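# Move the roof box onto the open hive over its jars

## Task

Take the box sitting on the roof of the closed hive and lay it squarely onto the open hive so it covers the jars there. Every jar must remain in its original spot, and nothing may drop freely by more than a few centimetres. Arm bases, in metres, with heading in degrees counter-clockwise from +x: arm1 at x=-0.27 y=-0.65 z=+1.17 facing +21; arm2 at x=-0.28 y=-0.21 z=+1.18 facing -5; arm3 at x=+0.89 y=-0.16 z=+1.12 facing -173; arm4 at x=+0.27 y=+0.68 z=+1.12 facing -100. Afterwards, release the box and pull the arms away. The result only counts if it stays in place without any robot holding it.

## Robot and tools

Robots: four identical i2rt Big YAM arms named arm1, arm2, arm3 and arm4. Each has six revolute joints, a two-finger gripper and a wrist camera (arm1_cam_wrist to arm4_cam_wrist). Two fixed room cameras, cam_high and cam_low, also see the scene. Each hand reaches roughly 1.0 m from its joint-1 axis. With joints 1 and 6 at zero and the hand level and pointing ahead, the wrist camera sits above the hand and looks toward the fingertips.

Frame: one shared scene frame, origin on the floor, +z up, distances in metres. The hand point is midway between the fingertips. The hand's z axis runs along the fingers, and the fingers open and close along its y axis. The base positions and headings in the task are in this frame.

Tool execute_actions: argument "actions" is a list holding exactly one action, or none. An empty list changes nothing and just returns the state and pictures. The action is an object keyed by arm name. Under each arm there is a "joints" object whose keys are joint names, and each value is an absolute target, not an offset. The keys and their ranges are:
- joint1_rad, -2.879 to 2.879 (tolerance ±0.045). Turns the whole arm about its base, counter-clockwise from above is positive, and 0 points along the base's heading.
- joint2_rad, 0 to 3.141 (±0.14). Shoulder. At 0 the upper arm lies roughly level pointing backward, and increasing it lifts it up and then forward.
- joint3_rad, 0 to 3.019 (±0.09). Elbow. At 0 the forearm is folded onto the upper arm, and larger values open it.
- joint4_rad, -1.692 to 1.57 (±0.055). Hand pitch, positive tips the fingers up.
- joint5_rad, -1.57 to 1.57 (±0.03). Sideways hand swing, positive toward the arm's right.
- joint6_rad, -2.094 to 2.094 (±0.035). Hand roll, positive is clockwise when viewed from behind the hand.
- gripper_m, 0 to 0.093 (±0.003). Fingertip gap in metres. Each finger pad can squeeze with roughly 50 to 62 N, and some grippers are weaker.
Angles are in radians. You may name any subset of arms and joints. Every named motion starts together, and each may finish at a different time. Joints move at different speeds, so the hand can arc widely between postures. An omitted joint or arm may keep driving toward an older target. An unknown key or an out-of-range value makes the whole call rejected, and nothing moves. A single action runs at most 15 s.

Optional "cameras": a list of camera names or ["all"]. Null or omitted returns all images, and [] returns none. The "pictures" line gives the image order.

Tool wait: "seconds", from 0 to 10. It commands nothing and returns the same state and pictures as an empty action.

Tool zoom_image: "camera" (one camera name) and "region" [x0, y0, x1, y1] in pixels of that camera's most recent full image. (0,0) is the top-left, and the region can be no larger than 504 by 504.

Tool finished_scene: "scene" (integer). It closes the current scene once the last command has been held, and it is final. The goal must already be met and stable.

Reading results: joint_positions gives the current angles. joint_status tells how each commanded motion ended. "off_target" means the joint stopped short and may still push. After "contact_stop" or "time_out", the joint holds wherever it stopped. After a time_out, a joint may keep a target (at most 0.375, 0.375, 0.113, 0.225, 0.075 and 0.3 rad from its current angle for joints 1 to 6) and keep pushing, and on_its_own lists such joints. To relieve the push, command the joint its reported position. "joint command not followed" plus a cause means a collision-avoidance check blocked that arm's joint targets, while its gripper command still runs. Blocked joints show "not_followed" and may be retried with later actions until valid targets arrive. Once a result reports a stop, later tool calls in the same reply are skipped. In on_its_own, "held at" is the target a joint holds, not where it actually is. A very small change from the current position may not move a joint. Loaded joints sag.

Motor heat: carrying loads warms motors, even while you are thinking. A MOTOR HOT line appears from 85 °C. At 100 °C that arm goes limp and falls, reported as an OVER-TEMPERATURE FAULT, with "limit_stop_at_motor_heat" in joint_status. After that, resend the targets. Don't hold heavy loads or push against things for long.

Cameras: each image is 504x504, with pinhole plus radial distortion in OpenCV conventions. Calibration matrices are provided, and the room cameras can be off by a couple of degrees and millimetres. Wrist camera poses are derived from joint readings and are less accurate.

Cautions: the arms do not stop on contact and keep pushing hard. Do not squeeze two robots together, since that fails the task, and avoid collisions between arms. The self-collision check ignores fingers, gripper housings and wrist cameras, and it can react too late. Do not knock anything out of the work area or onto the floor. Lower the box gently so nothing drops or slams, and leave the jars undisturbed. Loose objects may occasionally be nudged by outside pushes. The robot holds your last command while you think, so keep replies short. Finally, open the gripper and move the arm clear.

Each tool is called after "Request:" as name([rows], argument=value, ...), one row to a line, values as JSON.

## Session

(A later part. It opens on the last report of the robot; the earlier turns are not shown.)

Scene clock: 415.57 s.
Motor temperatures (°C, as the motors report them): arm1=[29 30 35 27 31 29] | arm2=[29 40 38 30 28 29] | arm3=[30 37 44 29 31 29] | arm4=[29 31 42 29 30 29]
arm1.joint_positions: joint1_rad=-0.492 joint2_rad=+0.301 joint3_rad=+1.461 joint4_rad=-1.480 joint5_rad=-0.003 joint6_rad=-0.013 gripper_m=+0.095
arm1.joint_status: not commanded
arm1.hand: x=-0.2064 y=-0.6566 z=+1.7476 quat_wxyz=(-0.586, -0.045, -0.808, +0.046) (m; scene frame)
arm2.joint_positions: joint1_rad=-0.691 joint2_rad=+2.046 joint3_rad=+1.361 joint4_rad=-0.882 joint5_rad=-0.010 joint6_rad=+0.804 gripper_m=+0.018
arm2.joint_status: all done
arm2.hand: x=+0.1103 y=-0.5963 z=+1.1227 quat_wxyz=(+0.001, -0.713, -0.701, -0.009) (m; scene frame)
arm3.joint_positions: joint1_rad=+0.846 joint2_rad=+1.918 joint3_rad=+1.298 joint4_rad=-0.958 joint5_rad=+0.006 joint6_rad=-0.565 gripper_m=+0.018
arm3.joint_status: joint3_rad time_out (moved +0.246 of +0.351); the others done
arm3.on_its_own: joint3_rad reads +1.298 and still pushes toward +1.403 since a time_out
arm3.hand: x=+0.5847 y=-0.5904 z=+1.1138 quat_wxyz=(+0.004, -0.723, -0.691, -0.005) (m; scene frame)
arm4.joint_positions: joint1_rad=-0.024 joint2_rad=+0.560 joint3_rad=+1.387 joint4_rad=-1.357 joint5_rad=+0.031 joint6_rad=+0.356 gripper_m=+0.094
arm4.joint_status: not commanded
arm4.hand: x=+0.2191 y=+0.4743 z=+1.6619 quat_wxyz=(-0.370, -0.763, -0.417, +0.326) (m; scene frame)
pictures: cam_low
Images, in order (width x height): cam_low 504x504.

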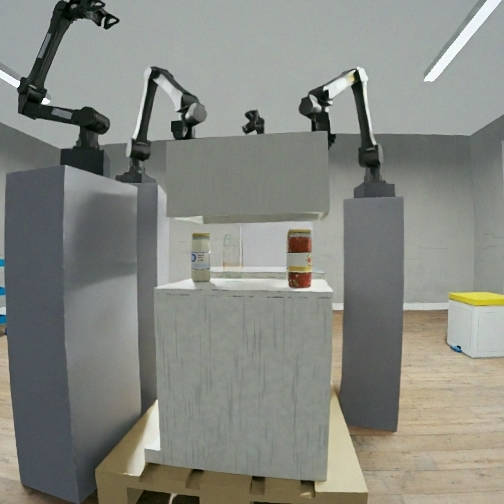

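Request:
execute_actions([
  {"arm2":{"joints":{"joint1_rad":-0.791,"joint2_rad":2.06,"joint3_rad":1.652,"joint4_rad":-0.99,"joint6_rad":0.703}},"arm3":{"joints":{"joint1_rad":0.938,"joint2_rad":1.991,"joint3_rad":1.68,"joint4_rad":-1.043,"joint6_rad":-0.47}}},
])

Scene clock: 432.80 s.
Motor temperatures (°C, as the motors report them): arm1=[29 30 35 27 31 29] | arm2=[29 42 40 30 28 29] | arm3=[30 39 47 29 31 29] | arm4=[29 31 42 29 30 29]
arm1.joint_positions: joint1_rad=-0.492 joint2_rad=+0.301 joint3_rad=+1.461 joint4_rad=-1.480 joint5_rad=-0.003 joint6_rad=-0.013 gripper_m=+0.095
arm1.joint_status: not commanded
arm1.hand: x=-0.2064 y=-0.6566 z=+1.7476 quat_wxyz=(-0.586, -0.045, -0.808, +0.046) (m; scene frame)
arm2.joint_positions: joint1_rad=-0.787 joint2_rad=+2.179 joint3_rad=+1.570 joint4_rad=-0.965 joint5_rad=-0.008 joint6_rad=+0.719 gripper_m=+0.018
arm2.joint_status: all done
arm2.hand: x=+0.1055 y=-0.6744 z=+1.1115 quat_wxyz=(+0.004, -0.717, -0.697, -0.008) (m; scene frame)
arm3.joint_positions: joint1_rad=+0.918 joint2_rad=+2.098 joint3_rad=+1.556 joint4_rad=-1.036 joint5_rad=+0.010 joint6_rad=-0.482 gripper_m=+0.018
arm3.joint_status: joint3_rad time_out (moved +0.259 of +0.382); the others done
arm3.on_its_own: joint3_rad reads +1.556 and still pushes toward +1.669 since a time_out
arm3.hand: x=+0.5781 y=-0.6734 z=+1.0985 quat_wxyz=(+0.007, -0.727, -0.687, -0.003) (m; scene frame)
arm4.joint_positions: joint1_rad=-0.024 joint2_rad=+0.560 joint3_rad=+1.387 joint4_rad=-1.357 joint5_rad=+0.031 joint6_rad=+0.356 gripper_m=+0.094
arm4.joint_status: not commanded
arm4.hand: x=+0.2191 y=+0.4743 z=+1.6619 quat_wxyz=(-0.370, -0.763, -0.417, +0.326) (m; scene frame)
pictures: arm1_cam_wrist, arm2_cam_wrist, arm3_cam_wrist, arm4_cam_wrist, cam_high, cam_low
camera_calibration (this result's frames):
arm1_cam_wrist: T_world_to_cam=[[-0.132404, -0.990938, 0.0226037, -0.719912], [-0.796223, 0.0927496, -0.597851, 0.950195], [0.590337, -0.0971552, -0.801288, 1.58518], [0, 0, 0, 1]] pos_world=[-0.274542, -0.64751, 1.85453]
arm2_cam_wrist: T_world_to_cam=[[-0.999578, 0.0264067, -0.0120958, 0.138943], [0.0138334, 0.799007, 0.601163, -0.124065], [0.0255394, 0.600742, -0.799035, 1.41445], [0, 0, 0, 1]] pos_world=[0.104476, -0.754261, 1.20646]
arm3_cam_wrist: T_world_to_cam=[[-0.998084, 0.0606923, 0.0120351, 0.600176], [0.0559731, 0.802751, 0.593682, -0.144038], [0.0263707, 0.593218, -0.80461, 1.39036], [0, 0, 0, 1]] pos_world=[0.570424, -0.745587, 1.19699]
arm4_cam_wrist: T_world_to_cam=[[-0.879567, 0.377134, -0.290056, 0.492824], [0.465379, 0.808725, -0.359704, 0.119422], [0.0989192, -0.451369, -0.886837, 1.79278], [0, 0, 0, 1]] pos_world=[0.200554, 0.526767, 1.77581]
Images, in order (width x height): arm1_cam_wrist 504x504, arm2_cam_wrist 504x504, arm3_cam_wrist 504x504, arm4_cam_wrist 504x504, cam_high 504x504, cam_low 504x504.

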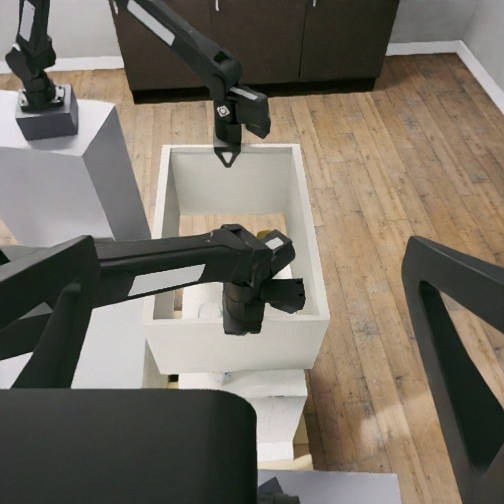

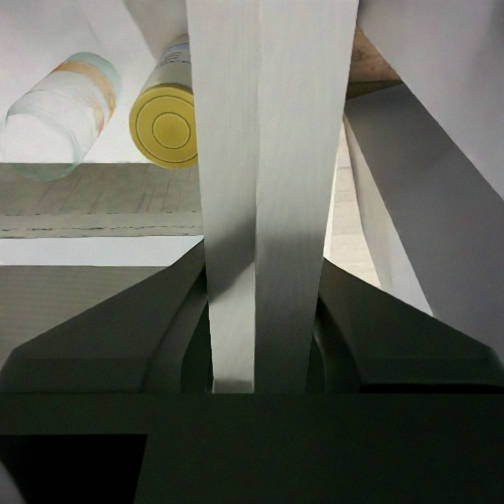

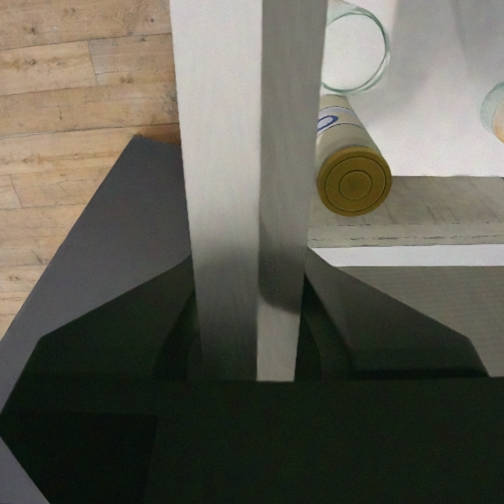

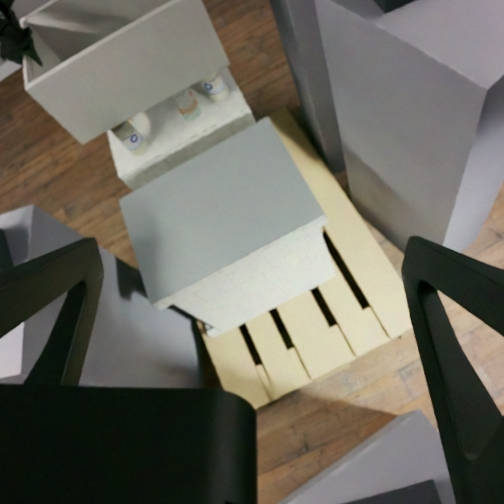

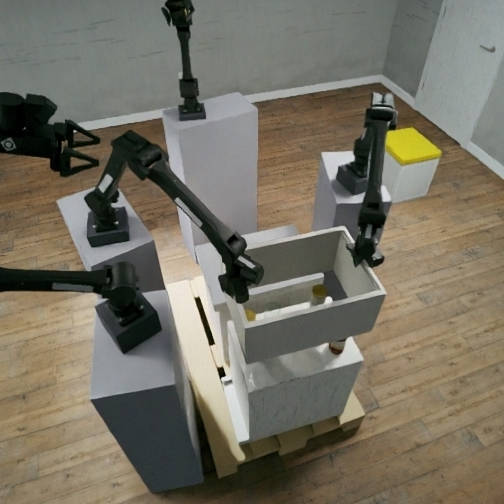

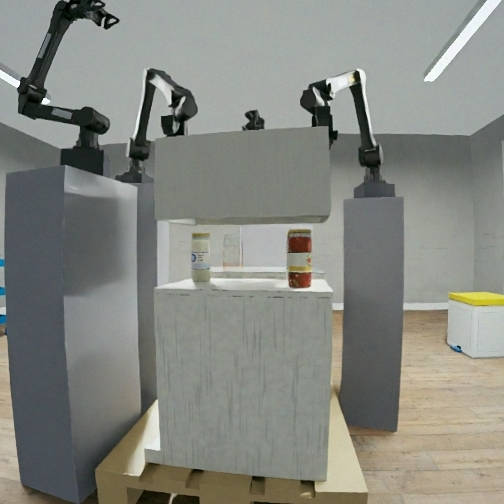

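Request:
execute_actions([
  {"arm2":{"joints":{"joint1_rad":-0.797,"joint2_rad":2.157,"joint3_rad":1.658,"joint4_rad":-0.885,"joint6_rad":0.695}},"arm3":{"joints":{"joint1_rad":0.925,"joint2_rad":2.062,"joint3_rad":1.61,"joint4_rad":-0.928,"joint6_rad":-0.495}}},
], cameras=["cam_low","arm2_cam_wrist","arm3_cam_wrist","cam_high"])

Scene clock: 492.17 s.
Motor temperatures (°C, as the motors report them): arm1=[29 30 35 27 31 29] | arm2=[29 46 44 30 28 29] | arm3=[30 43 52 29 31 29] | arm4=[29 31 42 29 30 29]
arm1.joint_positions: joint1_rad=-0.492 joint2_rad=+0.301 joint3_rad=+1.461 joint4_rad=-1.480 joint5_rad=-0.003 joint6_rad=-0.013 gripper_m=+0.095
arm1.joint_status: not commanded
arm1.hand: x=-0.2064 y=-0.6566 z=+1.7476 quat_wxyz=(-0.586, -0.045, -0.808, +0.046) (m; scene frame)
arm2.joint_positions: joint1_rad=-0.797 joint2_rad=+2.265 joint3_rad=+1.570 joint4_rad=-0.871 joint5_rad=-0.004 joint6_rad=+0.711 gripper_m=+0.018
arm2.joint_status: all done
arm2.hand: x=+0.1031 y=-0.6812 z=+1.0606 quat_wxyz=(+0.001, -0.718, -0.696, -0.006) (m; scene frame)
arm3.joint_positions: joint1_rad=+0.917 joint2_rad=+2.178 joint3_rad=+1.550 joint4_rad=-0.937 joint5_rad=+0.003 joint6_rad=-0.483 gripper_m=+0.018
arm3.joint_status: all done
arm3.hand: x=+0.5749 y=-0.6802 z=+1.0504 quat_wxyz=(+0.001, -0.727, -0.687, +0.002) (m; scene frame)
arm4.joint_positions: joint1_rad=-0.024 joint2_rad=+0.560 joint3_rad=+1.387 joint4_rad=-1.357 joint5_rad=+0.031 joint6_rad=+0.356 gripper_m=+0.094
arm4.joint_status: not commanded
arm4.hand: x=+0.2191 y=+0.4743 z=+1.6619 quat_wxyz=(-0.370, -0.763, -0.417, +0.326) (m; scene frame)
pictures: arm2_cam_wrist, arm3_cam_wrist, cam_high, cam_low
camera_calibration (this result's frames):
arm2_cam_wrist: T_world_to_cam=[[-0.9995, 0.0286202, -0.0134045, 0.139028], [0.015039, 0.803764, 0.594759, -0.0780795], [0.0277962, 0.59426, -0.803793, 1.3783], [0, 0, 0, 1]] pos_world=[0.101821, -0.760291, 1.15617]
arm3_cam_wrist: T_world_to_cam=[[-0.998078, 0.0608864, 0.0115648, 0.598615], [0.0562429, 0.811475, 0.581674, -0.0914021], [0.0260315, 0.581206, -0.81334, 1.35694], [0, 0, 0, 1]] pos_world=[0.567281, -0.75094, 1.1499]
Images, in order (width x height): arm2_cam_wrist 504x504, arm3_cam_wrist 504x504, cam_high 504x504, cam_low 504x504.

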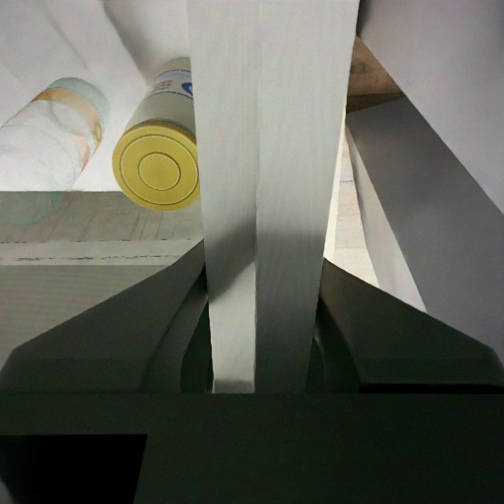

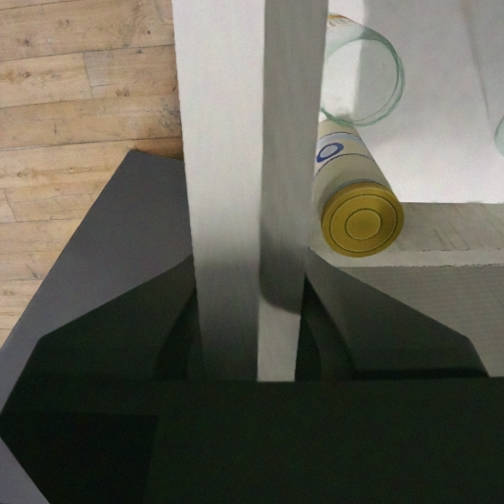

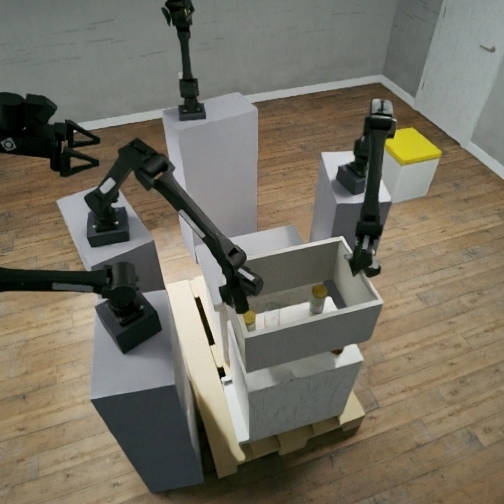

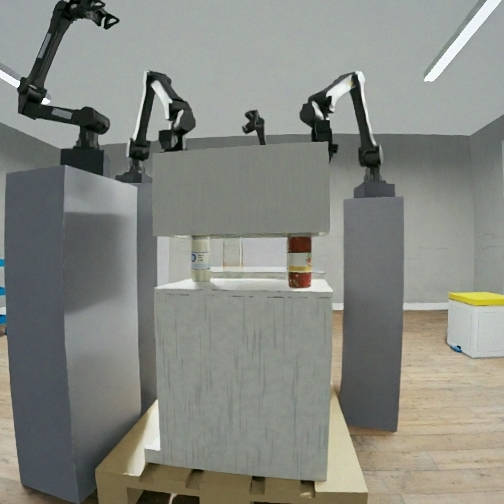

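Request:
execute_actions([
  {"arm2":{"joints":{"joint2_rad":2.252,"joint3_rad":1.672,"joint4_rad":-0.806,"joint6_rad":0.685}},"arm3":{"joints":{"joint2_rad":2.138,"joint3_rad":1.577,"joint4_rad":-0.834,"joint6_rad":-0.505}}},
], cameras=["cam_low","arm2_cam_wrist","arm3_cam_wrist","cam_high"])

Scene clock: 506.03 s.
Motor temperatures (°C, as the motors report them): arm1=[29 30 35 27 31 29] | arm2=[29 46 45 30 28 29] | arm3=[30 44 48 29 31 29] | arm4=[29 31 42 29 30 29]
arm1.joint_positions: joint1_rad=-0.492 joint2_rad=+0.301 joint3_rad=+1.461 joint4_rad=-1.480 joint5_rad=-0.003 joint6_rad=-0.013 gripper_m=+0.095
arm1.joint_status: not commanded
arm1.hand: x=-0.2064 y=-0.6566 z=+1.7476 quat_wxyz=(-0.586, -0.045, -0.808, +0.046) (m; scene frame)
arm2.joint_positions: joint1_rad=-0.795 joint2_rad=+2.361 joint3_rad=+1.586 joint4_rad=-0.793 joint5_rad=-0.005 joint6_rad=+0.703 gripper_m=+0.018
arm2.joint_status: all done
arm2.hand: x=+0.1053 y=-0.6808 z=+1.0088 quat_wxyz=(+0.002, -0.714, -0.700, -0.007) (m; scene frame)
arm3.joint_positions: joint1_rad=+0.914 joint2_rad=+2.252 joint3_rad=+1.522 joint4_rad=-0.841 joint5_rad=+0.002 joint6_rad=-0.495 gripper_m=+0.018
arm3.joint_status: all done
arm3.hand: x=+0.5770 y=-0.6734 z=+0.9991 quat_wxyz=(+0.002, -0.724, -0.690, -0.001) (m; scene frame)
arm4.joint_positions: joint1_rad=-0.024 joint2_rad=+0.560 joint3_rad=+1.387 joint4_rad=-1.357 joint5_rad=+0.031 joint6_rad=+0.356 gripper_m=+0.094
arm4.joint_status: not commanded
arm4.hand: x=+0.2191 y=+0.4743 z=+1.6619 quat_wxyz=(-0.370, -0.763, -0.417, +0.326) (m; scene frame)
pictures: arm2_cam_wrist, arm3_cam_wrist, cam_high, cam_low
camera_calibration (this result's frames):
arm2_cam_wrist: T_world_to_cam=[[-0.999756, 0.0175791, -0.0134087, 0.133049], [0.00611908, 0.802787, 0.596234, -0.0488933], [0.0212456, 0.596007, -0.802698, 1.33715], [0, 0, 0, 1]] pos_world=[0.104908, -0.760036, 1.10426]
arm3_cam_wrist: T_world_to_cam=[[-0.998632, 0.0516981, 0.00785953, 0.598689], [0.046489, 0.808907, 0.586096, -0.0677575], [0.0239424, 0.585659, -0.810204, 1.31236], [0, 0, 0, 1]] pos_world=[0.569599, -0.744738, 1.09829]
Images, in order (width x height): arm2_cam_wrist 504x504, arm3_cam_wrist 504x504, cam_high 504x504, cam_low 504x504.

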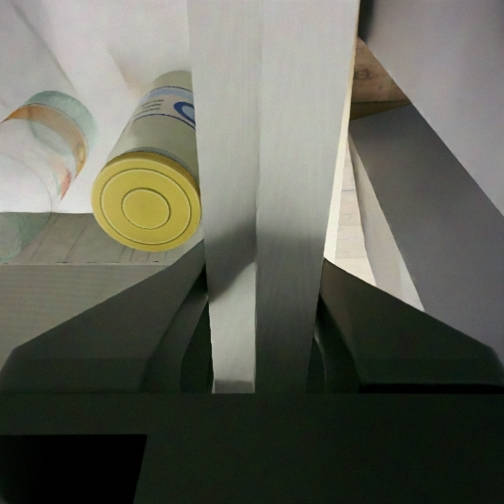

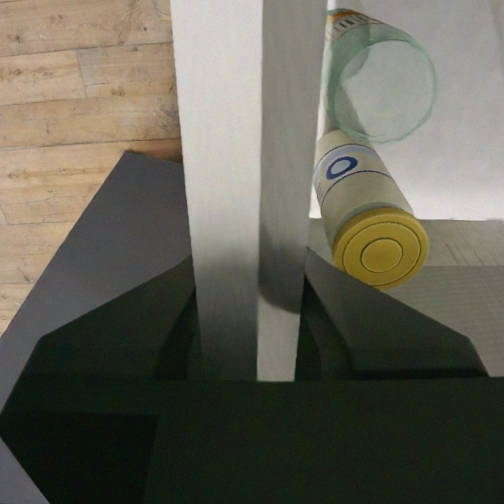

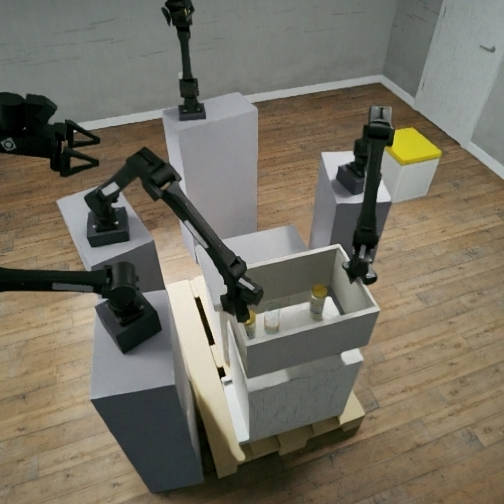

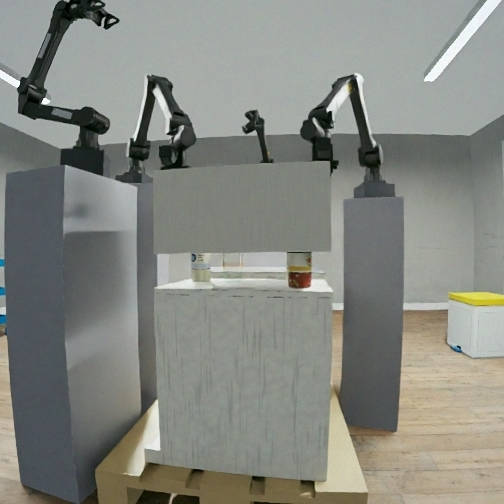

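Request:
execute_actions([
  {"arm2":{"joints":{"joint2_rad":2.349,"joint3_rad":1.698,"joint4_rad":-0.74}},"arm3":{"joints":{"joint2_rad":2.233,"joint4_rad":-0.74}}},
], cameras=["cam_low","arm2_cam_wrist","arm3_cam_wrist","cam_high","arm1_cam_wrist"])

Request:
zoom_image(camera="cam_low", region=[140, 240, 350, 320])

Scene clock: 524.13 s.
Motor temperatures (°C, as the motors report them): arm1=[29 30 35 27 31 29] | arm2=[29 47 45 30 28 29] | arm3=[30 45 46 29 31 29] | arm4=[29 31 42 29 30 29]
arm1.joint_positions: joint1_rad=-0.492 joint2_rad=+0.301 joint3_rad=+1.461 joint4_rad=-1.480 joint5_rad=-0.003 joint6_rad=-0.013 gripper_m=+0.095
arm1.joint_status: not commanded
arm1.hand: x=-0.2064 y=-0.6566 z=+1.7476 quat_wxyz=(-0.586, -0.045, -0.808, +0.046) (m; scene frame)
arm2.joint_positions: joint1_rad=-0.795 joint2_rad=+2.463 joint3_rad=+1.622 joint4_rad=-0.728 joint5_rad=-0.003 joint6_rad=+0.699 gripper_m=+0.018
arm2.joint_status: all done
arm2.hand: x=+0.1065 y=-0.6822 z=+0.9581 quat_wxyz=(+0.002, -0.713, -0.701, -0.006) (m; scene frame)
arm3.joint_positions: joint1_rad=+0.914 joint2_rad=+2.342 joint3_rad=+1.522 joint4_rad=-0.746 joint5_rad=+0.002 joint6_rad=-0.498 gripper_m=+0.018
arm3.joint_status: all done
arm3.hand: x=+0.5779 y=-0.6719 z=+0.9472 quat_wxyz=(+0.001, -0.723, -0.691, +0.001) (m; scene frame)
arm4.joint_positions: joint1_rad=-0.024 joint2_rad=+0.560 joint3_rad=+1.387 joint4_rad=-1.357 joint5_rad=+0.031 joint6_rad=+0.356 gripper_m=+0.094
arm4.joint_status: not commanded
arm4.hand: x=+0.2191 y=+0.4743 z=+1.6619 quat_wxyz=(-0.370, -0.763, -0.417, +0.326) (m; scene frame)
pictures: arm1_cam_wrist, arm2_cam_wrist, arm3_cam_wrist, cam_high, cam_low
camera_calibration (this result's frames):
arm1_cam_wrist: T_world_to_cam=[[-0.132404, -0.990938, 0.0226037, -0.719912], [-0.796223, 0.0927496, -0.597851, 0.950195], [0.590337, -0.0971552, -0.801288, 1.58518], [0, 0, 0, 1]] pos_world=[-0.274542, -0.64751, 1.85453]
arm2_cam_wrist: T_world_to_cam=[[-0.999848, 0.0133567, -0.0112119, 0.128606], [0.00405354, 0.803331, 0.595519, -0.0162277], [0.016961, 0.595383, -0.803263, 1.29788], [0, 0, 0, 1]] pos_world=[0.106639, -0.761414, 1.05364]
arm3_cam_wrist: T_world_to_cam=[[-0.998784, 0.0482993, 0.00983461, 0.595854], [0.0449676, 0.811161, 0.583091, -0.0333391], [0.0201854, 0.582824, -0.812347, 1.27162], [0, 0, 0, 1]] pos_world=[0.57096, -0.742868, 1.04658]
Images, in order (width x height): arm1_cam_wrist 504x504, arm2_cam_wrist 504x504, arm3_cam_wrist 504x504, cam_high 504x504, cam_low 504x504.

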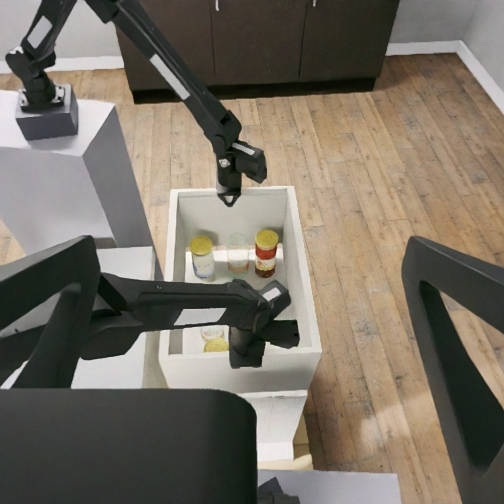

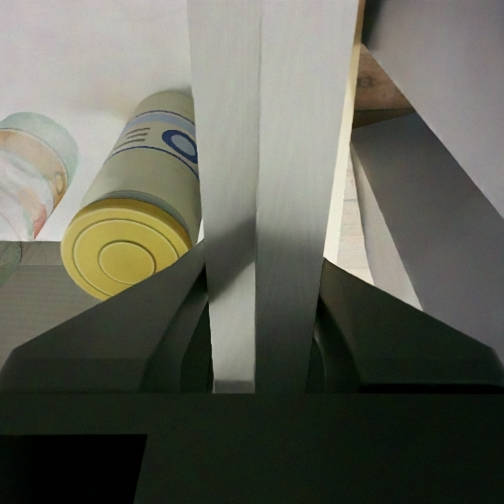

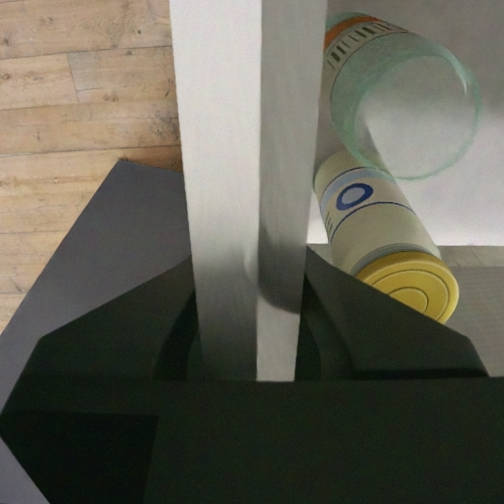

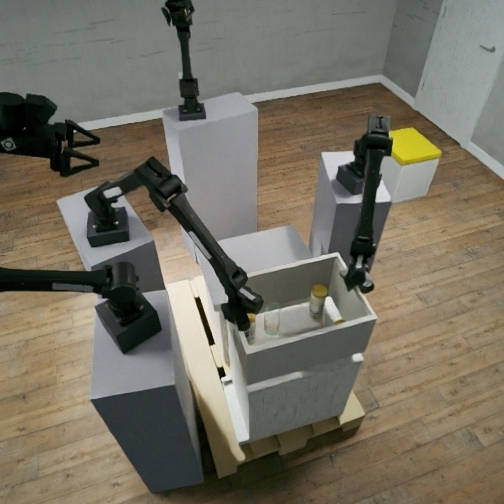

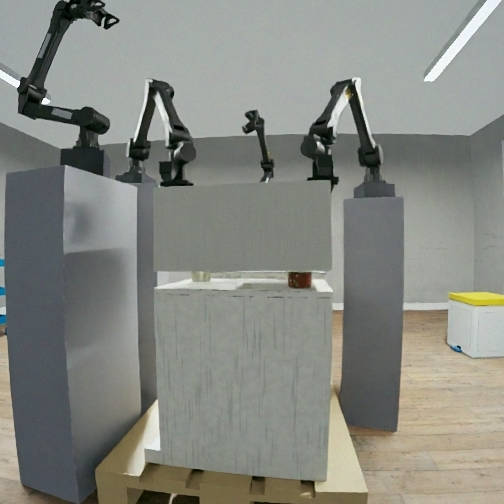

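Region (140, 240, 350, 320) of cam_low's 504x504 image, scaled by 2.400, with more detail than that image has; it fills the top 192 rows of this view, and the rest is white.

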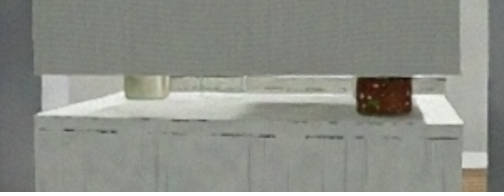

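Request:
execute_actions([
  {"arm2":{"joints":{"joint1_rad":-0.805,"joint2_rad":2.426,"joint3_rad":1.76,"joint4_rad":-0.724,"joint6_rad":0.673}},"arm3":{"joints":{"joint1_rad":0.94,"joint2_rad":2.308,"joint3_rad":1.645,"joint4_rad":-0.70}}},
], cameras=["cam_low","arm2_cam_wrist","arm3_cam_wrist","cam_high","arm1_cam_wrist"])

Request:
zoom_image(camera="cam_low", region=[140, 250, 350, 320])

Request:
zoom_image(camera="cam_high", region=[210, 290, 390, 420])

Scene clock: 590.90 s.
Motor temperatures (°C, as the motors report them): arm1=[29 30 34 27 31 29] | arm2=[29 50 45 30 28 29] | arm3=[30 48 45 29 31 29] | arm4=[29 31 43 29 30 29]
arm1.joint_positions: joint1_rad=-0.492 joint2_rad=+0.301 joint3_rad=+1.461 joint4_rad=-1.480 joint5_rad=-0.003 joint6_rad=-0.013 gripper_m=+0.095
arm1.joint_status: not commanded
arm1.hand: x=-0.2064 y=-0.6566 z=+1.7476 quat_wxyz=(-0.586, -0.045, -0.808, +0.046) (m; scene frame)
arm2.joint_positions: joint1_rad=-0.796 joint2_rad=+2.534 joint3_rad=+1.683 joint4_rad=-0.713 joint5_rad=-0.003 joint6_rad=+0.686 gripper_m=+0.018
arm2.joint_status: all done
arm2.hand: x=+0.1122 y=-0.6905 z=+0.9306 quat_wxyz=(+0.000, -0.709, -0.705, -0.005) (m; scene frame)
arm3.joint_positions: joint1_rad=+0.926 joint2_rad=+2.399 joint3_rad=+1.534 joint4_rad=-0.701 joint5_rad=+0.006 joint6_rad=-0.499 gripper_m=+0.018
arm3.joint_status: joint3_rad time_out (moved +0.012 of +0.123); the others done
arm3.on_its_own: joint3_rad reads +1.534 and still pushes toward +1.645 since a time_out
arm3.hand: x=+0.5835 y=-0.6748 z=+0.9177 quat_wxyz=(+0.003, -0.718, -0.696, +0.002) (m; scene frame)
arm4.joint_positions: joint1_rad=-0.024 joint2_rad=+0.560 joint3_rad=+1.387 joint4_rad=-1.357 joint5_rad=+0.031 joint6_rad=+0.356 gripper_m=+0.094
arm4.joint_status: not commanded
arm4.hand: x=+0.2191 y=+0.4743 z=+1.6619 quat_wxyz=(-0.370, -0.763, -0.417, +0.326) (m; scene frame)
pictures: arm1_cam_wrist, arm2_cam_wrist, arm3_cam_wrist, cam_high, cam_low
camera_calibration (this result's frames):
arm1_cam_wrist: T_world_to_cam=[[-0.132404, -0.990938, 0.0226037, -0.719912], [-0.796223, 0.0927496, -0.597851, 0.950195], [0.590337, -0.0971552, -0.801288, 1.58518], [0, 0, 0, 1]] pos_world=[-0.274542, -0.64751, 1.85453]
arm2_cam_wrist: T_world_to_cam=[[-0.999906, 0.00266521, -0.0134395, 0.128754], [-0.00582236, 0.80527, 0.59288, 0.0116635], [0.0124026, 0.592902, -0.805179, 1.28115], [0, 0, 0, 1]] pos_world=[0.11292, -0.769331, 1.02637]
arm3_cam_wrist: T_world_to_cam=[[-0.999252, 0.0364785, 0.0128472, 0.591408], [0.0371153, 0.811127, 0.583691, -0.010065], [0.0108715, 0.583731, -0.811874, 1.25485], [0, 0, 0, 1]] pos_world=[0.577697, -0.745907, 1.01706]
Images, in order (width x height): arm1_cam_wrist 504x504, arm2_cam_wrist 504x504, arm3_cam_wrist 504x504, cam_high 504x504, cam_low 504x504.

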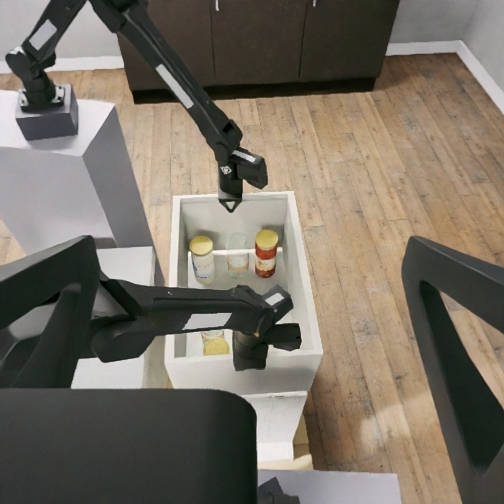

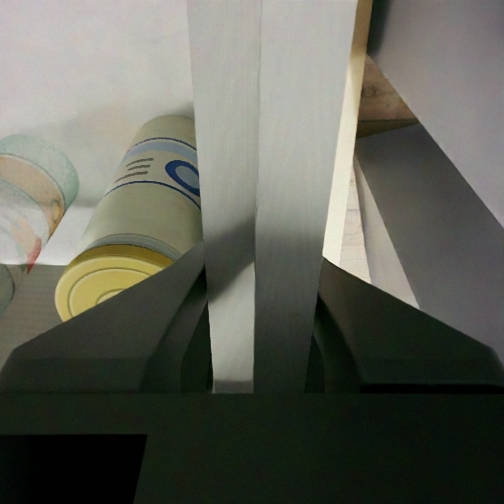

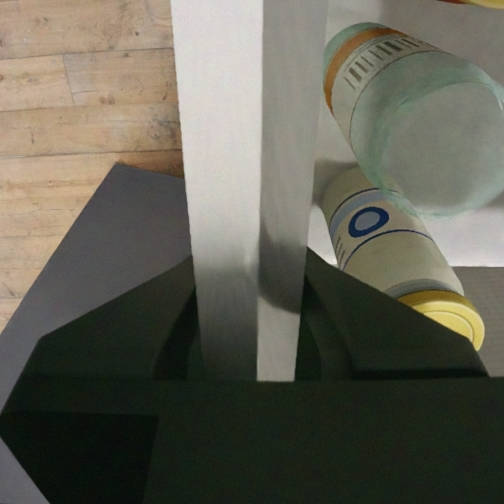

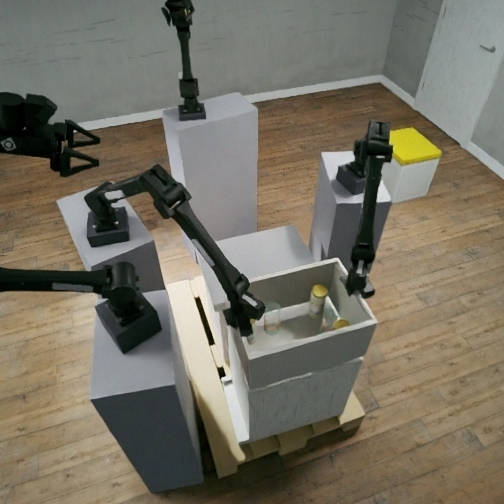

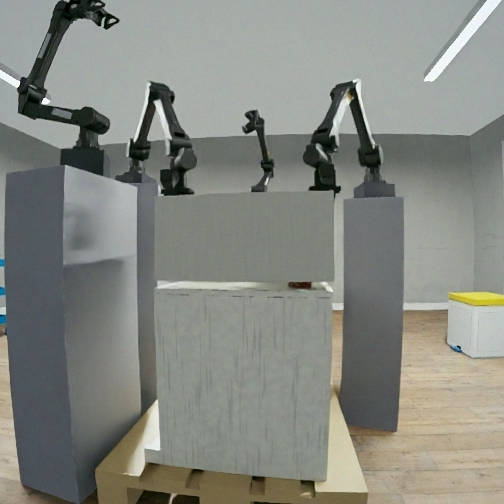

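Region (140, 250, 350, 320) of cam_low's 504x504 image, scaled by 2.400, with more detail than that image has.

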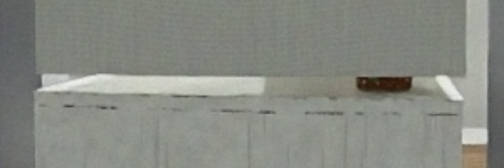

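Region (210, 290, 390, 420) of cam_high's 504x504 image, scaled by 2.800, with more detail than that image has.

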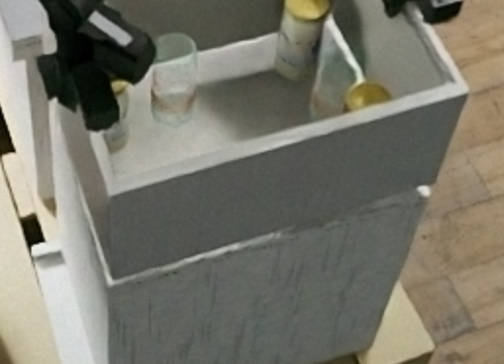

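Request:
zoom_image(camera="arm3_cam_wrist", region=[440, 240, 504, 290])

Request:
zoom_image(camera="arm2_cam_wrist", region=[10, 240, 80, 290])

Request:
zoom_image(camera="arm1_cam_wrist", region=[260, 340, 340, 420])

Request:
zoom_image(camera="cam_high", region=[240, 345, 375, 400])

Region (440, 240, 504, 290) of arm3_cam_wrist's 504x504 image, scaled by 7.875, with more detail than that image has; it fills the top 394 rows of this view, and the rest is white.

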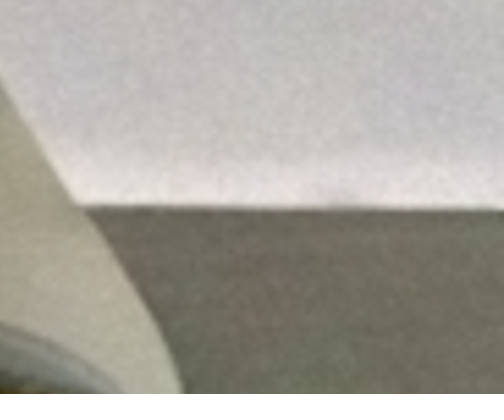

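Region (10, 240, 80, 290) of arm2_cam_wrist's 504x504 image, scaled by 7.200, with more detail than that image has; it fills the top 360 rows of this view, and the rest is white.

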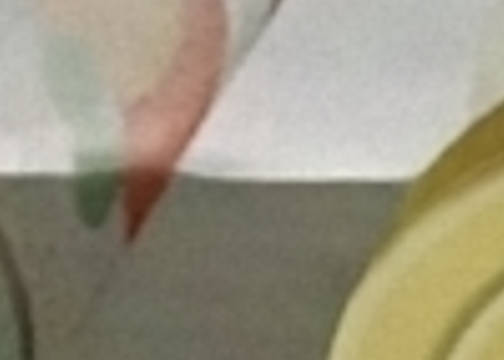

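Region (260, 340, 340, 420) of arm1_cam_wrist's 504x504 image, scaled by 6.300, with more detail than that image has.

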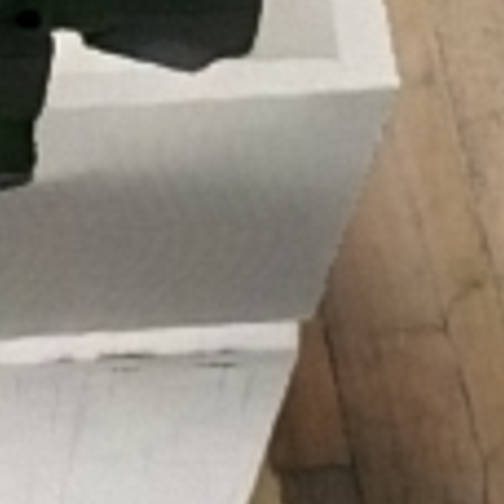

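Region (240, 345, 375, 400) of cam_high's 504x504 image, scaled by 3.733, with more detail than that image has; it fills the top 205 rows of this view, and the rest is white.

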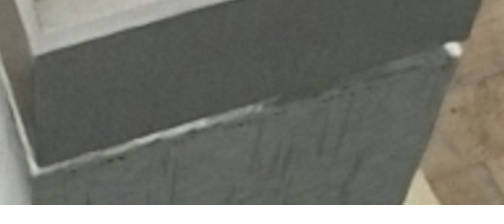

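Request:
execute_actions([
  {"arm2":{"joints":{"joint1_rad":-0.80,"joint2_rad":2.461,"joint3_rad":1.745,"joint4_rad":-0.69,"joint6_rad":0.703}},"arm3":{"joints":{"joint1_rad":0.918,"joint2_rad":2.35,"joint3_rad":1.662,"joint4_rad":-0.672,"joint6_rad":-0.485}}},
], cameras=["cam_low","arm2_cam_wrist","arm3_cam_wrist","cam_high","arm1_cam_wrist"])

Request:
zoom_image(camera="cam_low", region=[140, 250, 350, 320])

Request:
zoom_image(camera="cam_high", region=[240, 345, 375, 400])

Request:
zoom_image(camera="arm1_cam_wrist", region=[260, 340, 340, 420])

Scene clock: 634.90 s.
Motor temperatures (°C, as the motors report them): arm1=[29 30 34 27 31 29] | arm2=[29 51 45 30 28 29] | arm3=[30 49 51 29 31 29] | arm4=[29 31 43 29 30 29]
arm1.joint_positions: joint1_rad=-0.492 joint2_rad=+0.301 joint3_rad=+1.461 joint4_rad=-1.480 joint5_rad=-0.003 joint6_rad=-0.013 gripper_m=+0.095
arm1.joint_status: not commanded
arm1.hand: x=-0.2064 y=-0.6566 z=+1.7476 quat_wxyz=(-0.586, -0.045, -0.808, +0.046) (m; scene frame)
arm2.joint_positions: joint1_rad=-0.796 joint2_rad=+2.566 joint3_rad=+1.683 joint4_rad=-0.688 joint5_rad=-0.002 joint6_rad=+0.697 gripper_m=+0.018
arm2.joint_status: all done
arm2.hand: x=+0.1085 y=-0.6859 z=+0.9119 quat_wxyz=(+0.003, -0.713, -0.701, -0.005) (m; scene frame)
arm3.joint_positions: joint1_rad=+0.918 joint2_rad=+2.439 joint3_rad=+1.551 joint4_rad=-0.678 joint5_rad=+0.004 joint6_rad=-0.493 gripper_m=+0.018
arm3.joint_status: joint3_rad time_out (moved +0.016 of +0.128); the others done
arm3.on_its_own: joint3_rad reads +1.551 and still pushes toward +1.662 since a time_out
arm3.hand: x=+0.5796 y=-0.6732 z=+0.8985 quat_wxyz=(+0.002, -0.723, -0.691, +0.001) (m; scene frame)
arm4.joint_positions: joint1_rad=-0.024 joint2_rad=+0.560 joint3_rad=+1.387 joint4_rad=-1.357 joint5_rad=+0.031 joint6_rad=+0.356 gripper_m=+0.094
arm4.joint_status: not commanded
arm4.hand: x=+0.2191 y=+0.4743 z=+1.6619 quat_wxyz=(-0.370, -0.763, -0.417, +0.326) (m; scene frame)
pictures: arm1_cam_wrist, arm2_cam_wrist, arm3_cam_wrist, cam_high, cam_low
camera_calibration (this result's frames):
arm1_cam_wrist: T_world_to_cam=[[-0.132404, -0.990938, 0.0226037, -0.719912], [-0.796223, 0.0927496, -0.597851, 0.950195], [0.590337, -0.0971552, -0.801288, 1.58518], [0, 0, 0, 1]] pos_world=[-0.274542, -0.64751, 1.85453]
arm2_cam_wrist: T_world_to_cam=[[-0.999864, 0.0137241, -0.0091085, 0.128476], [0.00558981, 0.802878, 0.596117, 0.013258], [0.0154942, 0.595986, -0.802846, 1.26309], [0, 0, 0, 1]] pos_world=[0.108814, -0.765194, 1.00734]
arm3_cam_wrist: T_world_to_cam=[[-0.998732, 0.0490491, 0.0113289, 0.597241], [0.046424, 0.810377, 0.584067, -0.00621691], [0.0194673, 0.583852, -0.811626, 1.2333], [0, 0, 0, 1]] pos_world=[0.572763, -0.744321, 0.997843]
Images, in order (width x height): arm1_cam_wrist 504x504, arm2_cam_wrist 504x504, arm3_cam_wrist 504x504, cam_high 504x504, cam_low 504x504.

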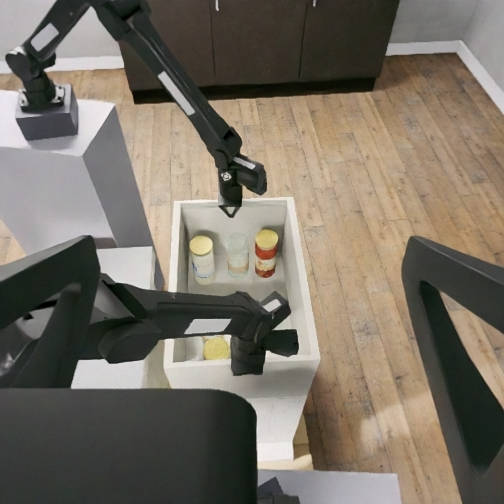

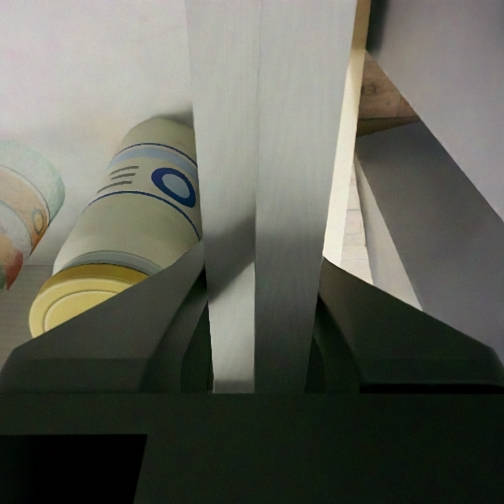

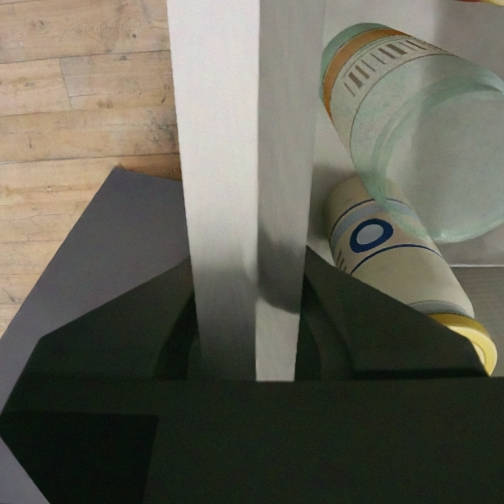

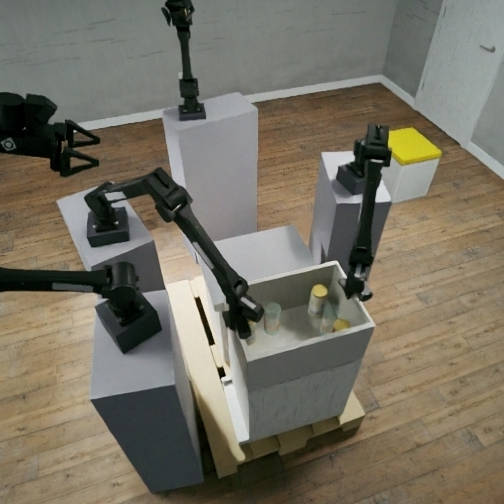

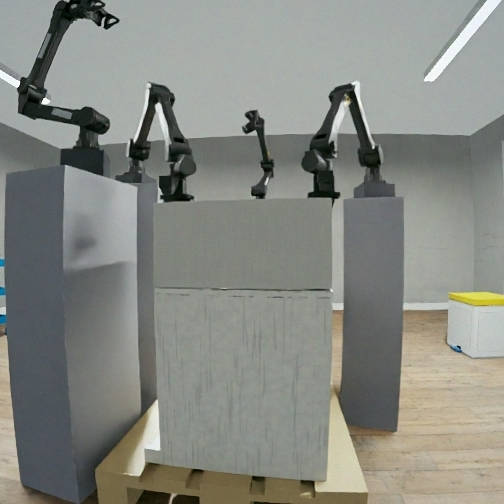

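Region (140, 250, 350, 320) of cam_low's 504x504 image, scaled by 2.400, with more detail than that image has.

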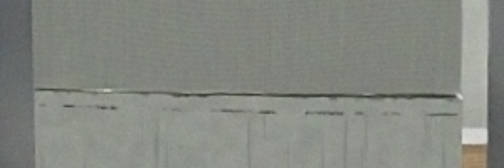

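Region (240, 345, 375, 400) of cam_high's 504x504 image, scaled by 3.733, with more detail than that image has; it fills the top 205 rows of this view, and the rest is white.

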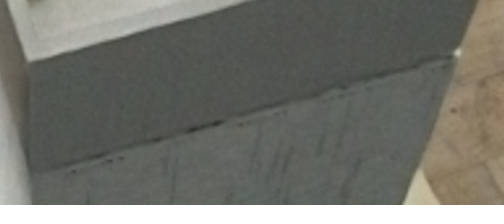

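Region (260, 340, 340, 420) of arm1_cam_wrist's 504x504 image, scaled by 6.300, with more detail than that image has.

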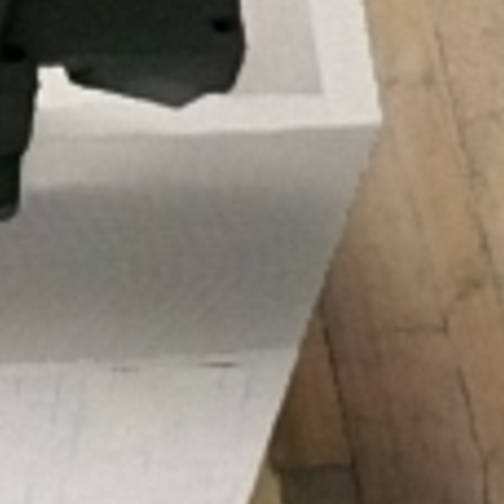

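Request:
zoom_image(camera="cam_high", region=[320, 340, 376, 380])

Request:
zoom_image(camera="cam_low", region=[310, 275, 346, 305])

Request:
zoom_image(camera="cam_low", region=[142, 275, 178, 305])

Region (320, 340, 376, 380) of cam_high's 504x504 image, scaled by 9.000, with more detail than that image has; it fills the top 360 rows of this view, and the rest is white.

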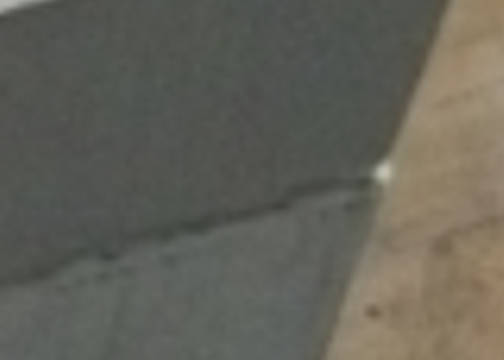

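Region (310, 275, 346, 305) of cam_low's 504x504 image, scaled by 14.000, with more detail than that image has.

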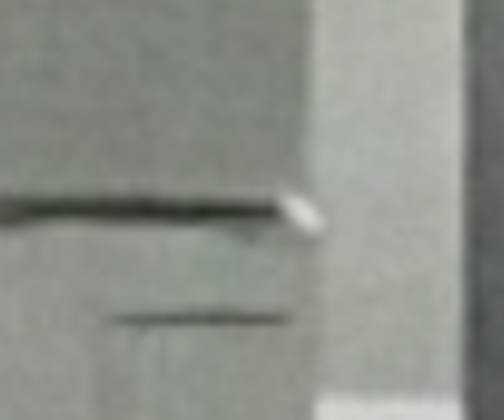

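Region (142, 275, 178, 305) of cam_low's 504x504 image, scaled by 14.000, with more detail than that image has.

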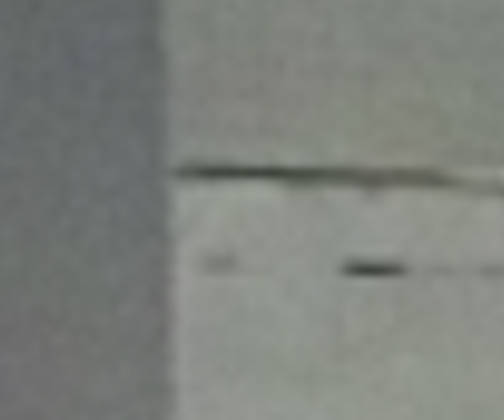

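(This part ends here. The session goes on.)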